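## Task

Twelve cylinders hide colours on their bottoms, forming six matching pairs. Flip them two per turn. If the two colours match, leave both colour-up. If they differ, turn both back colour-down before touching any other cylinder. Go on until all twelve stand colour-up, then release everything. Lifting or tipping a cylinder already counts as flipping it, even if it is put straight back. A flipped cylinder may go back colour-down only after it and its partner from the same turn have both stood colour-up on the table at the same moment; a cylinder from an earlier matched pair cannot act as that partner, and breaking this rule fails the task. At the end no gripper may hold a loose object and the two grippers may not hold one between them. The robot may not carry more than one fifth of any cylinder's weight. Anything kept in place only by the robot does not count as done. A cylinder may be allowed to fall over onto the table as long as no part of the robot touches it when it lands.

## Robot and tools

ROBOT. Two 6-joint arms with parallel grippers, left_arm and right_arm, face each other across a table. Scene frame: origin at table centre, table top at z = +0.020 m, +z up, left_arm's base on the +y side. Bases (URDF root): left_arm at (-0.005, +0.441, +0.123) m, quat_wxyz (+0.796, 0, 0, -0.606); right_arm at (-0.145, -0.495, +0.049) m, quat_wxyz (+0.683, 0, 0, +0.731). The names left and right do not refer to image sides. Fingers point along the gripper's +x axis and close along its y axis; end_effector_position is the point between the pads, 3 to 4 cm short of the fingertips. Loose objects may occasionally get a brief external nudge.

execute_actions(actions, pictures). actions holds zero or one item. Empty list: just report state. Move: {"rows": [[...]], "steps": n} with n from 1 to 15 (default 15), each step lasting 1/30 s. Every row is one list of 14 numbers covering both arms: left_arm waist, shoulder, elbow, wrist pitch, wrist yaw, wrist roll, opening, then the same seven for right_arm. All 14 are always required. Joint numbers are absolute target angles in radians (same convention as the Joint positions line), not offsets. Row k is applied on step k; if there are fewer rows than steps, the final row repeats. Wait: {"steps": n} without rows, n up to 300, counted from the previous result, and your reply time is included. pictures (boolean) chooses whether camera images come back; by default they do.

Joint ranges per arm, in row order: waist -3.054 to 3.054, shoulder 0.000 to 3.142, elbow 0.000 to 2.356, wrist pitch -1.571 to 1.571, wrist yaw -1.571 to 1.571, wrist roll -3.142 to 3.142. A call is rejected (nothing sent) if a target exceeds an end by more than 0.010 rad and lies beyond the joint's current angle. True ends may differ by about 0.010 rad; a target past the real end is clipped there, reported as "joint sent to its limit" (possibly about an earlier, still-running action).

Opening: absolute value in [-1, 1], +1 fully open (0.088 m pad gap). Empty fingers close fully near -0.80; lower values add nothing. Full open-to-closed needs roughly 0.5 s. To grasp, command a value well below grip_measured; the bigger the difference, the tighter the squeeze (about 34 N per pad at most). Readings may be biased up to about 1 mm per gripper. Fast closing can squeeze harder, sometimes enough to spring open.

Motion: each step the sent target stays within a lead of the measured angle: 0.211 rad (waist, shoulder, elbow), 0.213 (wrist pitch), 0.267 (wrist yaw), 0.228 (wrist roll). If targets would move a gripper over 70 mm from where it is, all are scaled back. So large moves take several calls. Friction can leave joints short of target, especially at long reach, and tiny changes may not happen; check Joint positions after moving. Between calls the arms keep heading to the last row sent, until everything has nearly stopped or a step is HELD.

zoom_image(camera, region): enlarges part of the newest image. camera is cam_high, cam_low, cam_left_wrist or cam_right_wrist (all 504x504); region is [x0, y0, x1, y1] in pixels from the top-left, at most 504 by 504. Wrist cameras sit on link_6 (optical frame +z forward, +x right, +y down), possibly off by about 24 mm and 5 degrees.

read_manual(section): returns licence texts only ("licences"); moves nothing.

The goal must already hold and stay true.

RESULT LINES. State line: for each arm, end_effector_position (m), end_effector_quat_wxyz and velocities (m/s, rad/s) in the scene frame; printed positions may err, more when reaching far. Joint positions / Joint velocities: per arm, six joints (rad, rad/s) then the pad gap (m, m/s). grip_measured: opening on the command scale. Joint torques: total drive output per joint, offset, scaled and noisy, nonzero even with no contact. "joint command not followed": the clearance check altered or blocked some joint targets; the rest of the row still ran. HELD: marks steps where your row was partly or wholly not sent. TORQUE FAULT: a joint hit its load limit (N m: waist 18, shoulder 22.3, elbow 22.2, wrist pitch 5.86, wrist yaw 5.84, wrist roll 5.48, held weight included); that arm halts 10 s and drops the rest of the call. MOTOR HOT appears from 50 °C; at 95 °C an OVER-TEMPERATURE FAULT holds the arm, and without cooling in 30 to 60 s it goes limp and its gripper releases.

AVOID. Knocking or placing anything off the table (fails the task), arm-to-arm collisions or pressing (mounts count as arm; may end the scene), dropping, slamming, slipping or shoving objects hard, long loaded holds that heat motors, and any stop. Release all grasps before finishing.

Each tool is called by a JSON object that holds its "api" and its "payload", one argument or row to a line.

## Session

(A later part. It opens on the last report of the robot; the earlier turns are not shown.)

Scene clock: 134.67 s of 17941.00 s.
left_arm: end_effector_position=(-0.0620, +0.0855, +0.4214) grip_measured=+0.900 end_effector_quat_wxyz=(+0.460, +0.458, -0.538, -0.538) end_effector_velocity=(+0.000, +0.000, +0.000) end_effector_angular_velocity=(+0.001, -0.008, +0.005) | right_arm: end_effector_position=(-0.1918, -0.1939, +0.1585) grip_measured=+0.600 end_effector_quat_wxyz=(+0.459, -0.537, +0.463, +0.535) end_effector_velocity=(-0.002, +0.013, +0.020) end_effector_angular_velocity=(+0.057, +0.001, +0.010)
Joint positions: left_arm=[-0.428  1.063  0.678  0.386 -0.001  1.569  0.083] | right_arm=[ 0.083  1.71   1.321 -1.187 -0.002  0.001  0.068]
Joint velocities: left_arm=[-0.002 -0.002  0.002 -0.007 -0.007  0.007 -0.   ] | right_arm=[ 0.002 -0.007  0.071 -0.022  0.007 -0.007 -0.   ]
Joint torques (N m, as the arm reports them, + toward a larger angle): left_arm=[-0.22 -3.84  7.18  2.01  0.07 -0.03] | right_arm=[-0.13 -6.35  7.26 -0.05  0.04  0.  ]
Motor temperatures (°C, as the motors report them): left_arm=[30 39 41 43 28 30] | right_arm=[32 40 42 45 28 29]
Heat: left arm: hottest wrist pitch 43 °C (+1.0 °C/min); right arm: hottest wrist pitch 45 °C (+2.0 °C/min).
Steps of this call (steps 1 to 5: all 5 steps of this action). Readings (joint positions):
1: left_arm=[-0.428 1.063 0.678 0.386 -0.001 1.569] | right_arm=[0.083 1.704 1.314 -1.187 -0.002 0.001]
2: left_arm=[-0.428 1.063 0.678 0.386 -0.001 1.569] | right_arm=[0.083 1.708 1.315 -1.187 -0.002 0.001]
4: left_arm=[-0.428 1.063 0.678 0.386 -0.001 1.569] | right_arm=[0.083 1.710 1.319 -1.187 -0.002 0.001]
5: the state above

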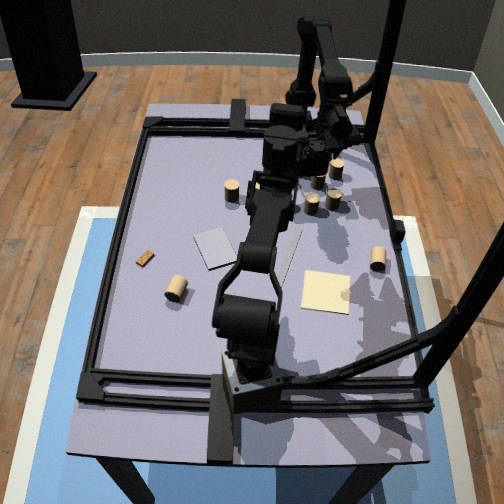

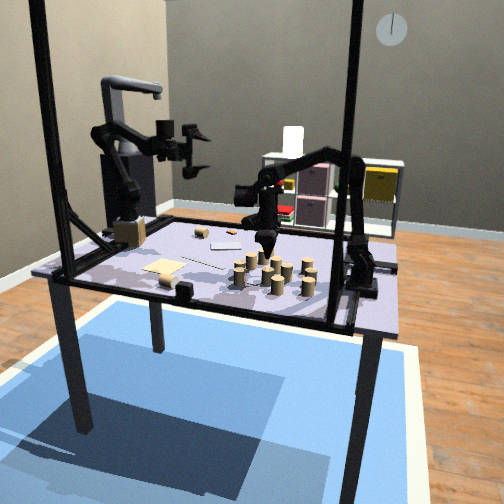

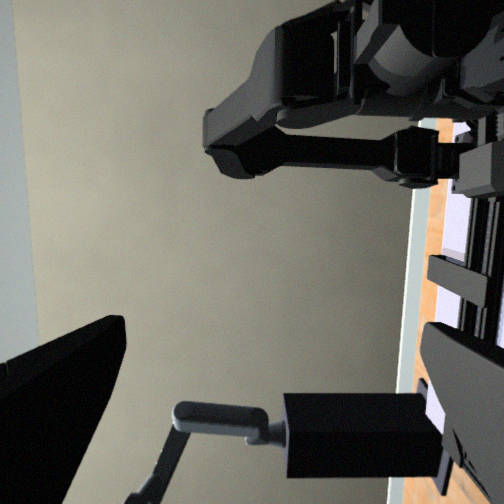

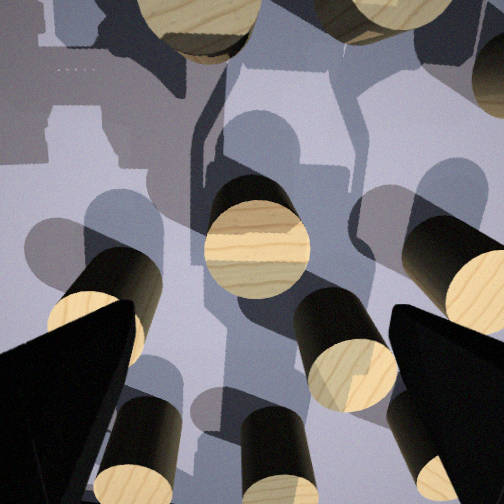

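{"api": "execute_actions", "payload": {
  "actions": [
    {"rows":[[-0.43,1.058,0.672,0.386,0,1.571,0.9,0.083,1.73,1.31,-1.15,0,0,0.5],[-0.43,1.058,0.672,0.386,0,1.571,0.9,0.083,1.737,1.28,-1.113,0,0,0.5],[-0.43,1.058,0.672,0.386,0,1.571,0.9,0.083,1.746,1.252,-1.076,0,0,0.5],[-0.43,1.058,0.672,0.386,0,1.571,0.9,0.083,1.756,1.224,-1.038,0,0,0.5],[-0.43,1.058,0.672,0.386,0,1.571,0.9,0.083,1.767,1.196,-1.0,0,0,0.5],[-0.43,1.058,0.672,0.386,0,1.571,0.9,0.083,1.779,1.168,-0.96,0,0,0.5],[-0.43,1.058,0.672,0.386,0,1.571,0.9,0.083,1.792,1.14,-0.92,0,0,0.5],[-0.43,1.058,0.672,0.386,0,1.571,0.9,0.083,1.805,1.115,-0.882,0,0,0.5],[-0.43,1.058,0.672,0.386,0,1.571,0.9,0.083,1.817,1.094,-0.85,0,0,0.5],[-0.43,1.058,0.672,0.386,0,1.571,0.9,0.083,1.825,1.081,-0.83,0,0,0.5],[-0.43,1.058,0.672,0.386,0,1.571,0.9,0.083,1.83,1.074,-0.82,0,0,0.5]],"steps":15}
  ],
  "pictures": false
}}

{"api": "execute_actions", "payload": {
  "actions": [
    {"rows":[[-0.43,1.058,0.672,0.386,0,1.571,0.9,0.083,1.83,1.074,-0.82,0,0,-0.7]],"steps":11}
  ],
  "pictures": false
}}

{"api": "execute_actions", "payload": {
  "actions": [
    {"rows":[[-0.43,1.058,0.672,0.386,0,1.571,0.9,0.083,1.805,1.115,-0.882,0,0,-0.7],[-0.43,1.058,0.672,0.386,0,1.571,0.9,0.083,1.779,1.168,-0.96,0,0,-0.7],[-0.43,1.058,0.672,0.386,0,1.571,0.9,0.083,1.75,1.24,-1.06,0,0,-0.7],[-0.43,1.058,0.672,0.386,0,1.571,0.9,0.083,1.72,1.335,-1.19,0,0,-0.7],[-0.43,1.058,0.672,0.386,0,1.571,0.9,0.083,1.72,1.335,-1.19,0,0,-0.7],[-0.43,1.058,0.672,0.386,0,1.571,0.9,0.083,1.72,1.335,-1.19,0,0,-0.7],[-0.43,1.058,0.672,0.386,0,1.571,0.9,0.083,1.379,1.45,-1.19,0,0,-0.7],[-0.43,1.058,0.672,0.386,0,1.571,0.9,0.083,1.379,1.45,-1.19,0,0,-0.7],[-0.43,1.058,0.672,0.386,0,1.571,0.9,0.083,1.379,1.45,-1.19,0,0,-0.7],[-0.43,1.058,0.672,0.386,0,1.571,0.9,-0.216,1.379,1.35,-0.8,0,0,-0.7]],"steps":13}
  ],
  "pictures": false
}}

{"api": "execute_actions", "payload": {
  "actions": [
    {"rows":[[-0.43,1.058,0.672,0.386,0,1.571,0.9,-0.216,1.376,1.168,0.208,0,0,-0.7]],"steps":15}
  ],
  "pictures": false
}}

{"api": "execute_actions", "payload": {
  "actions": [
    {"rows":[[-0.43,1.058,0.672,0.386,0,1.571,0.9,-0.216,1.376,1.168,0.208,0,0,-0.7]],"steps":6}
  ],
  "pictures": false
}}

{"api": "execute_actions", "payload": {
  "actions": [
    {"rows":[[-0.43,1.2,0.77,0.44,0,1.571,0.9,-0.216,1.376,1.168,0.208,0,0,-0.7],[-0.43,1.2,0.77,0.44,0,1.571,0.9,-0.216,1.376,1.168,0.208,0,0,-0.7],[-0.43,1.33,0.86,0.48,0,1.571,0.9,-0.216,1.376,1.168,0.208,0,0,-0.7],[-0.43,1.33,0.86,0.48,0,1.571,0.9,-0.216,1.376,1.168,0.208,0,0,-0.7],[-0.43,1.43,0.93,0.51,0,1.571,0.9,-0.216,1.376,1.168,0.208,0,0,-0.7],[-0.43,1.43,0.93,0.51,0,1.571,0.9,-0.216,1.376,1.168,0.208,0,0,-0.7],[-0.43,1.524,1.0,0.537,0,1.571,0.9,-0.216,1.376,1.168,0.208,0,0,-0.7]],"steps":14}
  ],
  "pictures": false
}}

{"api": "execute_actions", "payload": {
  "actions": [
    {"rows":[[-0.43,1.524,1.0,0.537,0,1.571,-0.7,-0.216,1.376,1.168,0.208,0,0,-0.7]],"steps":12}
  ],
  "pictures": false
}}

{"api": "execute_actions", "payload": {
  "actions": [
    {"rows":[[-0.43,1.524,1.0,0.537,0,1.571,-0.7,-0.216,1.376,1.168,0.208,0,0,0.6]],"steps":11}
  ],
  "pictures": false
}}

{"api": "execute_actions", "payload": {
  "actions": [
    {"rows":[[-0.43,1.43,0.93,0.51,0,1.571,-0.7,-0.216,1.376,1.168,0.208,0,0,0.6],[-0.43,1.33,0.86,0.48,0,1.571,-0.7,-0.216,1.376,1.168,0.208,0,0,0.6],[-0.43,1.2,0.77,0.44,0,1.571,-0.7,-0.216,1.376,1.168,0.208,0,0,0.6],[-0.43,1.058,0.672,0.386,0,1.571,-0.7,-0.216,1.376,1.168,0.208,0,0,0.6]],"steps":8}
  ],
  "pictures": false
}}

{"api": "execute_actions", "payload": {
  "actions": [
    {"rows":[[-0.1,1.058,0.8,-0.87,0,1.571,-0.7,0.325,1.379,1.45,-1.178,0,0,0.6]],"steps":15}
  ],
  "pictures": false
}}

{"api": "execute_actions", "payload": {
  "actions": [
    {"rows":[[-0.1,1.624,0.924,-0.871,0,1.571,-0.7,0.325,1.379,1.45,-1.178,0,0,0.6],[-0.1,1.624,0.924,-0.871,0,1.571,-0.7,0.325,1.379,1.45,-1.178,0,0,0.6],[-0.1,1.624,0.924,-0.871,0,1.571,-0.7,0.325,1.379,1.45,-1.178,0,0,0.6],[-0.1,1.624,0.924,-0.871,0,1.571,-0.7,0.325,1.379,1.45,-1.178,0,0,0.6],[-0.1,1.624,0.924,-0.871,0,1.571,-0.7,0.325,1.62,1.225,-1.178,0,0,0.6]],"steps":13}
  ],
  "pictures": false
}}

{"api": "execute_actions", "payload": {
  "actions": [
    {"rows":[[-0.1,1.624,0.924,-0.871,0,1.571,-0.7,0.325,1.62,1.225,-1.178,0,0,0.6]],"steps":6}
  ]
}}

Scene clock: 149.00 s of 17941.00 s.
left_arm: end_effector_position=(-0.0620, +0.0856, +0.4213) grip_measured=+0.900 end_effector_quat_wxyz=(+0.460, +0.458, -0.538, -0.538) end_effector_velocity=(+0.000, +0.001, -0.002) end_effector_angular_velocity=(+0.008, +0.006, +0.005) | right_arm: end_effector_position=(-0.1918, -0.1941, +0.0679) grip_measured=+0.501 end_effector_quat_wxyz=(+0.458, -0.538, +0.464, +0.534) end_effector_velocity=(-0.003, +0.014, -0.013) end_effector_angular_velocity=(+0.093, +0.022, +0.005)
Joint positions: left_arm=[-0.428  1.063  0.678  0.386 -0.001  1.569  0.083] | right_arm=[ 0.083  1.824  1.08  -0.837 -0.002  0.001  0.064]
Joint velocities: left_arm=[-0.002 -0.002 -0.002 -0.007 -0.007 -0.007 -0.   ] | right_arm=[-0.002  0.002 -0.056  0.154 -0.007 -0.007 -0.   ]
Joint torques (N m, as the arm reports them, + toward a larger angle): left_arm=[-0.21 -3.88  7.16  1.99  0.06 -0.04] | right_arm=[-0.11 -7.26  5.56  0.37  0.04 -0.02]
Motor temperatures (°C, as the motors report them): left_arm=[30 39 41 44 28 30] | right_arm=[32 40 42 43 28 29]
Heat: left arm: hottest wrist pitch 44 °C (+4.1 °C/min); right arm: hottest wrist pitch 43 °C (-1.0 °C/min).
Steps of this call (steps 1 to 15: the robot went on to your last target; steps 16 to 90: nothing new was sent; then 10.83 s passed at rest; steps 91 to 105: all 15 steps of this action). Readings (joint positions):
91: left_arm=[-0.428 1.063 0.678 0.386 -0.001 1.569] | right_arm=[0.083 1.710 1.325 -1.185 -0.002 0.001]
92: left_arm=[-0.428 1.063 0.678 0.386 -0.001 1.569] | right_arm=[0.083 1.711 1.320 -1.166 -0.002 0.001]
94: left_arm=[-0.428 1.063 0.678 0.386 -0.001 1.569] | right_arm=[0.083 1.715 1.293 -1.108 -0.002 0.001]
98: left_arm=[-0.428 1.063 0.678 0.386 -0.001 1.569] | right_arm=[0.083 1.756 1.192 -0.971 -0.002 0.001]
105: the state above

Scene clock: 149.37 s of 17941.00 s.
left_arm: end_effector_position=(-0.0621, +0.0856, +0.4213) grip_measured=+0.900 end_effector_quat_wxyz=(+0.460, +0.458, -0.538, -0.538) end_effector_velocity=(+0.000, +0.001, -0.004) end_effector_angular_velocity=(+0.016, +0.020, +0.005) | right_arm: end_effector_position=(-0.1921, -0.1911, +0.0677) grip_measured=+0.003 end_effector_quat_wxyz=(+0.461, -0.535, +0.461, +0.537) end_effector_velocity=(+0.000, -0.005, +0.000) end_effector_angular_velocity=(-0.023, +0.004, +0.005)
Joint positions: left_arm=[-0.428  1.063  0.678  0.386 -0.001  1.569  0.083] | right_arm=[ 0.083  1.824  1.079 -0.822 -0.001  0.001  0.039]
Joint velocities: left_arm=[-0.002 -0.002 -0.007 -0.007 -0.007 -0.022  0.   ] | right_arm=[-0.002 -0.002 -0.002 -0.022 -0.007 -0.007  0.   ]
Joint torques (N m, as the arm reports them, + toward a larger angle): left_arm=[-0.2  -3.86  7.23  2.    0.05 -0.04] | right_arm=[-0.08 -7.2   5.09  0.24  0.   -0.02]
Motor temperatures (°C, as the motors report them): left_arm=[30 39 41 44 28 30] | right_arm=[32 40 42 43 28 29]
Heat: left arm: hottest wrist pitch 44 °C (+4.0 °C/min); right arm: hottest wrist pitch 43 °C (-1.0 °C/min).
Steps of this call (steps 1 to 11: all 11 steps of this action). Readings (joint positions):
1: left_arm=[-0.428 1.063 0.678 0.386 -0.001 1.569] | right_arm=[0.083 1.824 1.079 -0.832 -0.002 0.001]
2: left_arm=[-0.428 1.063 0.678 0.386 -0.001 1.569] | right_arm=[0.083 1.824 1.079 -0.827 -0.002 0.001]
4: left_arm=[-0.428 1.063 0.678 0.386 -0.001 1.569] | right_arm=[0.083 1.824 1.079 -0.824 -0.002 0.001]
8: left_arm=[-0.428 1.063 0.678 0.386 -0.001 1.569] | right_arm=[0.083 1.824 1.079 -0.822 -0.001 0.001]
11: the state above

Scene clock: 149.80 s of 17941.00 s.
left_arm: end_effector_position=(-0.0621, +0.0856, +0.4213) grip_measured=+0.900 end_effector_quat_wxyz=(+0.460, +0.458, -0.538, -0.538) end_effector_velocity=(-0.001, +0.002, +0.003) end_effector_angular_velocity=(-0.013, -0.005, +0.000) | right_arm: end_effector_position=(-0.1574, -0.1466, +0.2354) grip_measured=+0.003 end_effector_quat_wxyz=(+0.582, -0.388, +0.380, +0.605) end_effector_velocity=(+0.456, +0.157, +0.439) end_effector_angular_velocity=(+2.161, +0.031, -1.315)
Joint positions: left_arm=[-0.428  1.063  0.678  0.386 -0.001  1.569  0.083] | right_arm=[-0.037  1.524  1.356 -0.98  -0.007  0.001  0.039]
Joint velocities: left_arm=[-0.007 -0.007 -0.002  0.007 -0.007  0.007 -0.   ] | right_arm=[-1.306 -1.023  0.002  1.136  0.037 -0.007 -0.   ]
Joint torques (N m, as the arm reports them, + toward a larger angle): left_arm=[-0.22 -3.81  7.17  2.    0.07 -0.02] | right_arm=[-0.26 -7.52  6.58  0.91  0.05 -0.02]
Motor temperatures (°C, as the motors report them): left_arm=[30 39 41 44 28 30] | right_arm=[32 40 42 43 28 29]
Heat: left arm: hottest wrist pitch 44 °C (+4.0 °C/min); right arm: hottest wrist pitch 43 °C (-1.0 °C/min).
Steps of this call (steps 1 to 13: all 13 steps of this action). Readings (joint positions):
1: left_arm=[-0.428 1.063 0.678 0.386 -0.001 1.569] | right_arm=[0.083 1.824 1.082 -0.830 -0.001 0.001]
2: left_arm=[-0.428 1.063 0.678 0.386 -0.001 1.569] | right_arm=[0.083 1.824 1.096 -0.864 -0.001 0.001]
4: left_arm=[-0.428 1.063 0.678 0.386 -0.001 1.569] | right_arm=[0.083 1.812 1.159 -0.986 -0.001 0.001]
8: left_arm=[-0.428 1.063 0.678 0.386 -0.001 1.569] | right_arm=[0.083 1.720 1.311 -1.118 -0.001 0.001]
13: the state above

Scene clock: 150.30 s of 17941.00 s.
left_arm: end_effector_position=(-0.0621, +0.0856, +0.4213) grip_measured=+0.900 end_effector_quat_wxyz=(+0.460, +0.458, -0.538, -0.538) end_effector_velocity=(+0.000, +0.001, -0.002) end_effector_angular_velocity=(+0.011, +0.021, +0.005) | right_arm: end_effector_position=(-0.0816, -0.0657, +0.3588) grip_measured=+0.002 end_effector_quat_wxyz=(+0.751, -0.090, +0.104, +0.646) end_effector_velocity=(+0.018, +0.104, +0.382) end_effector_angular_velocity=(+1.791, -0.289, -0.004)
Joint positions: left_arm=[-0.428  1.063  0.678  0.386 -0.001  1.569  0.083] | right_arm=[-0.215  1.388  1.172 -0.06   0.002  0.001  0.039]
Joint velocities: left_arm=[-0.002 -0.002 -0.002 -0.007 -0.007 -0.022  0.   ] | right_arm=[-0.002 -0.007 -0.002  1.81   0.007 -0.022  0.   ]
Joint torques (N m, as the arm reports them, + toward a larger angle): left_arm=[-0.22 -3.88  7.24  2.    0.06 -0.04] | right_arm=[-0.09 -7.96  7.36  1.72 -0.09  0.  ]
Motor temperatures (°C, as the motors report them): left_arm=[30 39 41 44 28 30] | right_arm=[32 40 42 43 28 29]
Heat: left arm: hottest wrist pitch 44 °C (+4.0 °C/min); right arm: hottest wrist pitch 43 °C (-1.0 °C/min).
Steps of this call (steps 1 to 15: all 15 steps of this action). Readings (joint positions):
1: left_arm=[-0.428 1.063 0.678 0.386 -0.001 1.569] | right_arm=[-0.083 1.486 1.333 -0.914 -0.006 0.001]
2: left_arm=[-0.428 1.063 0.678 0.386 -0.001 1.569] | right_arm=[-0.130 1.446 1.295 -0.844 -0.002 0.001]
4: left_arm=[-0.428 1.063 0.678 0.386 -0.001 1.569] | right_arm=[-0.196 1.396 1.232 -0.738 0.006 0.001]
8: left_arm=[-0.428 1.063 0.678 0.386 -0.001 1.569] | right_arm=[-0.215 1.388 1.178 -0.495 0.003 0.001]
15: the state above

Scene clock: 150.50 s of 17941.00 s.
left_arm: end_effector_position=(-0.0621, +0.0856, +0.4213) grip_measured=+0.900 end_effector_quat_wxyz=(+0.460, +0.458, -0.538, -0.538) end_effector_velocity=(+0.002, +0.000, -0.005) end_effector_angular_velocity=(+0.023, +0.004, +0.020) | right_arm: end_effector_position=(-0.0806, -0.0594, +0.4121) grip_measured=+0.003 end_effector_quat_wxyz=(+0.758, -0.011, +0.013, +0.652) end_effector_velocity=(-0.003, -0.003, +0.080) end_effector_angular_velocity=(+0.342, -0.072, +0.020)
Joint positions: left_arm=[-0.428  1.063  0.678  0.386 -0.001  1.569  0.083] | right_arm=[-0.215  1.382  1.172  0.176  0.002  0.001  0.039]
Joint velocities: left_arm=[-0.002 -0.002 -0.002 -0.022 -0.022 -0.007 -0.   ] | right_arm=[-0.002 -0.022 -0.002  0.33  -0.022 -0.022 -0.   ]
Joint torques (N m, as the arm reports them, + toward a larger angle): left_arm=[-0.23 -3.85  7.17  2.    0.07 -0.03] | right_arm=[-0.05 -7.12  7.35  1.52 -0.08  0.  ]
Motor temperatures (°C, as the motors report them): left_arm=[30 39 41 44 28 30] | right_arm=[32 40 42 43 28 29]
Heat: left arm: hottest wrist pitch 44 °C (+4.0 °C/min); right arm: hottest wrist pitch 43 °C (-1.0 °C/min).
Steps of this call (steps 1 to 6: all 6 steps of this action). Readings (joint positions):
1: left_arm=[-0.428 1.063 0.678 0.386 -0.001 1.569] | right_arm=[-0.215 1.388 1.172 0.001 0.002 0.001]
2: left_arm=[-0.428 1.063 0.678 0.386 -0.001 1.569] | right_arm=[-0.215 1.388 1.172 0.060 0.002 0.001]
4: left_arm=[-0.428 1.063 0.678 0.386 -0.001 1.569] | right_arm=[-0.215 1.386 1.172 0.142 0.002 0.001]
6: the state above

Scene clock: 150.97 s of 17941.00 s.
left_arm: end_effector_position=(-0.0788, -0.0189, +0.4138) grip_measured=+0.900 end_effector_quat_wxyz=(+0.457, +0.461, -0.535, -0.541) end_effector_velocity=(-0.002, -0.015, +0.031) end_effector_angular_velocity=(-0.100, +0.008, +0.005) | right_arm: end_effector_position=(-0.0806, -0.0593, +0.4185) grip_measured=+0.003 end_effector_quat_wxyz=(+0.758, -0.001, +0.002, +0.652) end_effector_velocity=(-0.002, -0.000, +0.001) end_effector_angular_velocity=(+0.006, -0.008, +0.010)
Joint positions: left_arm=[-0.428  1.518  0.979  0.529 -0.001  1.569  0.083] | right_arm=[-0.215  1.382  1.172  0.205  0.002  0.001  0.039]
Joint velocities: left_arm=[-0.002  0.046  0.081  0.066 -0.007  0.007 -0.   ] | right_arm=[ 0.002 -0.002 -0.002  0.007 -0.007 -0.007 -0.   ]
Joint torques (N m, as the arm reports them, + toward a larger angle): left_arm=[-0.23 -6.16  9.56  2.43  0.05 -0.03] | right_arm=[-0.09 -7.17  7.39  1.63 -0.1   0.  ]
Motor temperatures (°C, as the motors report them): left_arm=[30 39 41 44 28 30] | right_arm=[32 40 42 43 28 29]
Heat: left arm: hottest wrist pitch 44 °C (+4.1 °C/min); right arm: hottest wrist pitch 43 °C (-1.0 °C/min).
Steps of this call (steps 1 to 14: all 14 steps of this action). Readings (joint positions):
1: left_arm=[-0.428 1.082 0.689 0.392 -0.001 1.569] | right_arm=[-0.215 1.382 1.172 0.185 0.002 0.001]
2: left_arm=[-0.428 1.111 0.710 0.412 -0.001 1.569] | right_arm=[-0.215 1.382 1.172 0.191 0.002 0.001]
4: left_arm=[-0.428 1.210 0.782 0.449 -0.001 1.569] | right_arm=[-0.215 1.382 1.172 0.196 0.002 0.001]
8: left_arm=[-0.428 1.417 0.926 0.508 -0.001 1.569] | right_arm=[-0.215 1.382 1.172 0.204 0.002 0.001]
14: the state above

Scene clock: 151.37 s of 17941.00 s.
left_arm: end_effector_position=(-0.0790, -0.0201, +0.4209) grip_measured=+0.025 end_effector_quat_wxyz=(+0.462, +0.456, -0.539, -0.536) end_effector_velocity=(+0.002, +0.000, -0.002) end_effector_angular_velocity=(+0.006, -0.008, +0.020) | right_arm: end_effector_position=(-0.0806, -0.0593, +0.4185) grip_measured=+0.003 end_effector_quat_wxyz=(+0.758, -0.001, +0.002, +0.652) end_effector_velocity=(-0.000, -0.001, -0.005) end_effector_angular_velocity=(-0.025, -0.018, +0.005)
Joint positions: left_arm=[-0.428  1.519  0.992  0.536 -0.001  1.569  0.04 ] | right_arm=[-0.215  1.382  1.172  0.205  0.002  0.001  0.039]
Joint velocities: left_arm=[-0.002 -0.002 -0.002 -0.007 -0.022  0.007 -0.001] | right_arm=[-0.002 -0.002 -0.002 -0.022 -0.007 -0.022  0.   ]
Joint torques (N m, as the arm reports them, + toward a larger angle): left_arm=[-0.18 -5.62  8.79  2.08  0.05 -0.03] | right_arm=[-0.17 -7.23  7.31  1.6  -0.09  0.02]
Motor temperatures (°C, as the motors report them): left_arm=[30 39 41 44 28 30] | right_arm=[32 40 42 43 28 29]
Heat: left arm: hottest wrist pitch 44 °C (+4.0 °C/min); right arm: hottest wrist pitch 43 °C (-1.0 °C/min).
Steps of this call (steps 1 to 12: all 12 steps of this action). Readings (joint positions):
1: left_arm=[-0.428 1.519 0.982 0.531 -0.001 1.569] | right_arm=[-0.215 1.382 1.172 0.205 0.002 0.001]
2: left_arm=[-0.428 1.519 0.985 0.533 -0.001 1.569] | right_arm=[-0.215 1.382 1.172 0.205 0.002 0.001]
4: left_arm=[-0.428 1.519 0.990 0.536 -0.001 1.569] | right_arm=[-0.215 1.382 1.172 0.205 0.002 0.001]
8: left_arm=[-0.428 1.519 0.992 0.537 -0.001 1.569] | right_arm=[-0.215 1.382 1.172 0.205 0.002 0.001]
12: the state above

Scene clock: 151.73 s of 17941.00 s.
left_arm: end_effector_position=(-0.0790, -0.0202, +0.4208) grip_measured=+0.024 end_effector_quat_wxyz=(+0.462, +0.456, -0.539, -0.536) end_effector_velocity=(+0.002, -0.001, -0.001) end_effector_angular_velocity=(-0.004, -0.007, +0.010) | right_arm: end_effector_position=(-0.0807, -0.0592, +0.4188) grip_measured=+0.580 end_effector_quat_wxyz=(+0.758, -0.001, +0.001, +0.653) end_effector_velocity=(-0.000, -0.001, -0.002) end_effector_angular_velocity=(-0.006, +0.008, +0.005)
Joint positions: left_arm=[-0.428  1.52   0.992  0.536 -0.001  1.569  0.04 ] | right_arm=[-0.215  1.382  1.172  0.207  0.002  0.001  0.067]
Joint velocities: left_arm=[ 0.002  0.002 -0.002  0.007 -0.007  0.007  0.   ] | right_arm=[-0.002 -0.002 -0.002 -0.007 -0.007  0.007  0.174]
Joint torques (N m, as the arm reports them, + toward a larger angle): left_arm=[-0.2  -5.71  8.76  2.07  0.05 -0.03] | right_arm=[-0.08 -7.26  7.32  1.52 -0.07  0.01]
Motor temperatures (°C, as the motors report them): left_arm=[30 39 41 44 28 30] | right_arm=[32 40 42 43 28 29]
Heat: left arm: hottest wrist pitch 44 °C (+4.0 °C/min); right arm: hottest wrist pitch 43 °C (-1.0 °C/min).
Steps of this call (steps 1 to 11: all 11 steps of this action). Readings (joint positions):
1: left_arm=[-0.428 1.519 0.992 0.536 -0.001 1.569] | right_arm=[-0.215 1.382 1.172 0.205 0.002 0.001]
2: left_arm=[-0.428 1.519 0.992 0.536 -0.001 1.569] | right_arm=[-0.215 1.382 1.172 0.205 0.002 0.001]
4: left_arm=[-0.428 1.519 0.992 0.536 -0.001 1.569] | right_arm=[-0.215 1.382 1.172 0.205 0.002 0.001]
8: left_arm=[-0.428 1.520 0.992 0.536 -0.001 1.569] | right_arm=[-0.215 1.382 1.172 0.206 0.002 0.001]
11: the state above

Scene clock: 152.00 s of 17941.00 s.
left_arm: end_effector_position=(-0.0648, +0.0687, +0.4035) grip_measured=+0.024 end_effector_quat_wxyz=(+0.445, +0.473, -0.525, -0.550) end_effector_velocity=(+0.037, +0.229, +0.160) end_effector_angular_velocity=(-0.554, +0.110, +0.006) | right_arm: end_effector_position=(-0.0807, -0.0592, +0.4188) grip_measured=+0.599 end_effector_quat_wxyz=(+0.758, -0.001, +0.001, +0.653) end_effector_velocity=(+0.002, -0.001, +0.001) end_effector_angular_velocity=(+0.008, +0.006, -0.010)
Joint positions: left_arm=[-0.428  1.149  0.7    0.395 -0.001  1.569  0.04 ] | right_arm=[-0.215  1.382  1.172  0.207  0.002  0.001  0.068]
Joint velocities: left_arm=[-0.002 -1.131 -0.486 -0.081 -0.007 -0.022 -0.   ] | right_arm=[-0.002 -0.002 -0.002  0.007  0.007  0.007  0.   ]
Joint torques (N m, as the arm reports them, + toward a larger angle): left_arm=[-0.18 -4.02  9.27  2.46  0.05 -0.04] | right_arm=[-0.11 -7.08  7.29  1.52 -0.09  0.  ]
Motor temperatures (°C, as the motors report them): left_arm=[30 39 41 44 28 30] | right_arm=[32 40 42 43 28 29]
Heat: left arm: hottest wrist pitch 44 °C (+5.1 °C/min); right arm: hottest wrist pitch 43 °C (-1.0 °C/min).
Steps of this call (steps 1 to 8: all 8 steps of this action). Readings (joint positions):
1: left_arm=[-0.428 1.509 0.985 0.533 -0.001 1.569] | right_arm=[-0.215 1.382 1.172 0.207 0.002 0.001]
2: left_arm=[-0.428 1.479 0.960 0.518 -0.001 1.569] | right_arm=[-0.215 1.382 1.172 0.207 0.002 0.001]
4: left_arm=[-0.428 1.369 0.854 0.467 -0.001 1.569] | right_arm=[-0.215 1.382 1.172 0.207 0.002 0.001]
8: the state above

Scene clock: 152.50 s of 17941.00 s.
left_arm: end_effector_position=(+0.0448, +0.1444, +0.2994) grip_measured=+0.023 end_effector_quat_wxyz=(+0.331, +0.673, -0.221, -0.624) end_effector_velocity=(-0.043, +0.283, -0.296) end_effector_angular_velocity=(+1.855, +0.322, +0.033) | right_arm: end_effector_position=(-0.2989, -0.1248, +0.3779) grip_measured=+0.600 end_effector_quat_wxyz=(+0.536, -0.212, +0.143, +0.805) end_effector_velocity=(+0.061, -0.190, -0.349) end_effector_angular_velocity=(-1.697, -0.709, +0.039)
Joint positions: left_arm=[-0.103  1.061  0.795 -0.501 -0.004  1.57   0.04 ] | right_arm=[ 0.323  1.381  1.439 -0.575 -0.006  0.001  0.068]
Joint velocities: left_arm=[ 0.012 -0.002 -0.002 -1.883 -0.007 -0.022 -0.   ] | right_arm=[ 0.042 -0.002 -0.002 -1.839  0.007 -0.007 -0.   ]
Joint torques (N m, as the arm reports them, + toward a larger angle): left_arm=[ 0.14 -3.37  8.22  1.73  0.21 -0.03] | right_arm=[-0.39 -6.38  8.71  1.33  0.09  0.  ]
Motor temperatures (°C, as the motors report them): left_arm=[30 39 41 44 28 30] | right_arm=[32 40 42 43 28 29]
Heat: left arm: hottest wrist pitch 44 °C (+5.0 °C/min); right arm: hottest wrist pitch 43 °C (-1.0 °C/min).
Steps of this call (steps 1 to 15: all 15 steps of this action). Readings (joint positions):
1: left_arm=[-0.409 1.119 0.707 0.352 0.016 1.570] | right_arm=[-0.204 1.382 1.192 0.168 0.012 0.001]
2: left_arm=[-0.359 1.100 0.731 0.293 0.017 1.569] | right_arm=[-0.172 1.385 1.224 0.118 0.014 0.000]
4: left_arm=[-0.239 1.079 0.773 0.184 0.006 1.569] | right_arm=[-0.089 1.389 1.294 0.035 0.007 0.000]
8: left_arm=[-0.114 1.060 0.795 -0.062 -0.005 1.570] | right_arm=[0.107 1.383 1.407 -0.152 0.004 0.000]
15: the state above

Scene clock: 152.93 s of 17941.00 s.
left_arm: end_effector_position=(+0.0380, +0.1867, +0.1593) grip_measured=+0.022 end_effector_quat_wxyz=(+0.059, +0.706, +0.060, -0.703) end_effector_velocity=(+0.002, -0.007, +0.001) end_effector_angular_velocity=(+0.004, -0.007, +0.005) | right_arm: end_effector_position=(-0.2619, -0.2138, +0.1842) grip_measured=+0.600 end_effector_quat_wxyz=(+0.421, -0.542, +0.364, +0.630) end_effector_velocity=(+0.120, -0.298, -0.427) end_effector_angular_velocity=(-2.101, -0.844, +0.008)
Joint positions: left_arm=[-0.102  1.617  0.912 -0.866 -0.004  1.569  0.04 ] | right_arm=[ 0.323  1.573  1.267 -1.117 -0.002  0.001  0.068]
Joint velocities: left_arm=[-0.002  0.027  0.032 -0.007 -0.007 -0.007 -0.   ] | right_arm=[-0.002  0.72  -0.686 -0.857 -0.022 -0.007  0.   ]
Joint torques (N m, as the arm reports them, + toward a larger angle): left_arm=[ 0.21 -4.97  6.96  0.33  0.22  0.03] | right_arm=[ 0.08 -7.54  7.41  0.52  0.04  0.  ]
Motor temperatures (°C, as the motors report them): left_arm=[30 39 41 44 28 30] | right_arm=[32 40 42 43 28 29]
Heat: left arm: hottest wrist pitch 44 °C (+5.0 °C/min); right arm: hottest wrist pitch 43 °C (-1.0 °C/min).
Steps of this call (steps 1 to 13: all 13 steps of this action). Readings (joint positions):
1: left_arm=[-0.103 1.092 0.814 -0.579 -0.004 1.570] | right_arm=[0.323 1.381 1.439 -0.636 -0.004 0.001]
2: left_arm=[-0.103 1.142 0.846 -0.637 -0.004 1.570] | right_arm=[0.323 1.381 1.439 -0.698 -0.002 0.001]
4: left_arm=[-0.103 1.265 0.899 -0.736 -0.004 1.570] | right_arm=[0.323 1.381 1.439 -0.823 -0.002 0.001]
8: left_arm=[-0.103 1.502 0.912 -0.841 -0.004 1.570] | right_arm=[0.323 1.435 1.381 -0.934 -0.002 0.001]
13: the state above

Scene clock: 153.13 s of 17941.00 s.
left_arm: end_effector_position=(+0.0381, +0.1859, +0.1601) grip_measured=+0.022 end_effector_quat_wxyz=(+0.060, +0.706, +0.059, -0.703) end_effector_velocity=(+0.002, -0.001, +0.000) end_effector_angular_velocity=(-0.006, -0.008, +0.010) | right_arm: end_effector_position=(-0.2538, -0.2335, +0.1582) grip_measured=+0.600 end_effector_quat_wxyz=(+0.394, -0.586, +0.394, +0.589) end_effector_velocity=(-0.001, -0.006, +0.005) end_effector_angular_velocity=(-0.024, +0.014, +0.005)
Joint positions: left_arm=[-0.102  1.617  0.916 -0.869 -0.004  1.569  0.04 ] | right_arm=[ 0.323  1.621  1.223 -1.169 -0.002  0.001  0.068]
Joint velocities: left_arm=[ 0.002 -0.002 -0.002  0.007 -0.007 -0.007  0.   ] | right_arm=[-0.002 -0.007  0.012 -0.037 -0.022 -0.007 -0.001]
Joint torques (N m, as the arm reports them, + toward a larger angle): left_arm=[ 0.24 -4.46  6.75  0.32  0.22  0.04] | right_arm=[ 0.12 -7.04  6.51 -0.07  0.03  0.  ]
Motor temperatures (°C, as the motors report them): left_arm=[30 39 41 44 28 30] | right_arm=[32 40 42 43 28 29]
Heat: left arm: hottest wrist pitch 44 °C (+5.1 °C/min); right arm: hottest wrist pitch 43 °C (-1.0 °C/min).
Steps of this call (steps 1 to 6: all 6 steps of this action). Readings (joint positions):
1: left_arm=[-0.102 1.617 0.913 -0.866 -0.004 1.569] | right_arm=[0.323 1.594 1.247 -1.139 -0.002 0.001]
2: left_arm=[-0.102 1.617 0.915 -0.866 -0.004 1.569] | right_arm=[0.323 1.610 1.233 -1.151 -0.002 0.001]
4: left_arm=[-0.102 1.617 0.916 -0.868 -0.004 1.569] | right_arm=[0.323 1.621 1.223 -1.165 -0.002 0.001]
6: the state above

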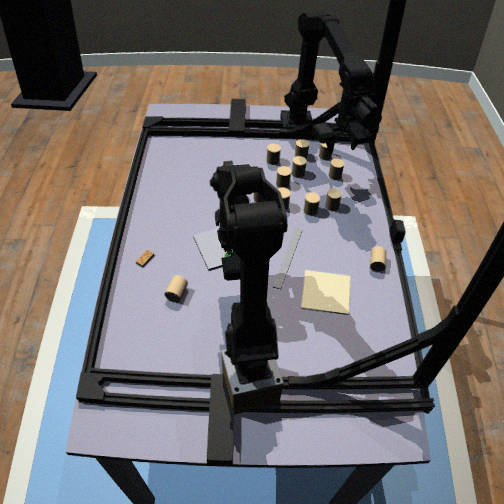

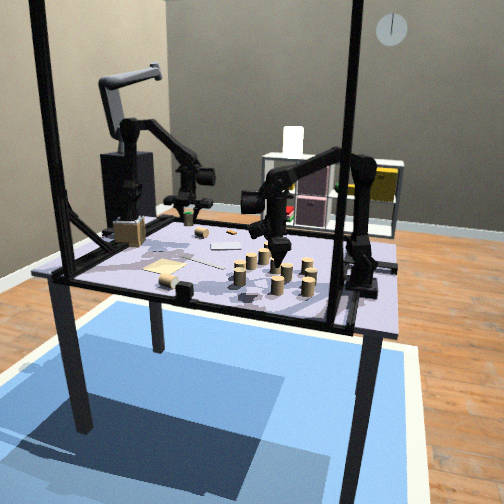

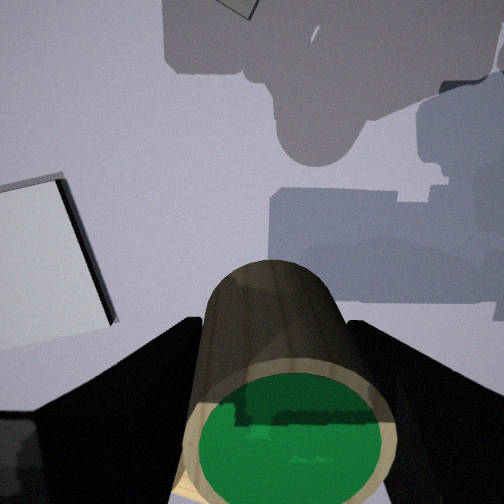

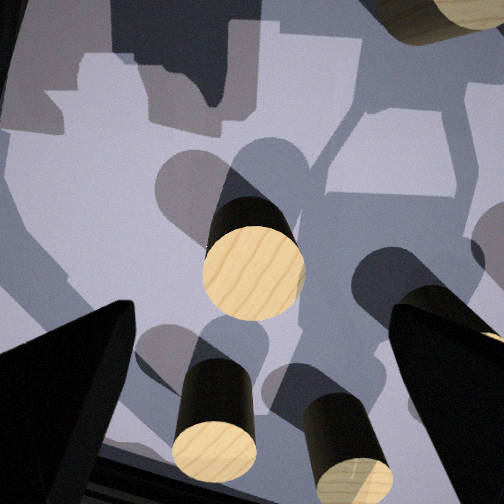

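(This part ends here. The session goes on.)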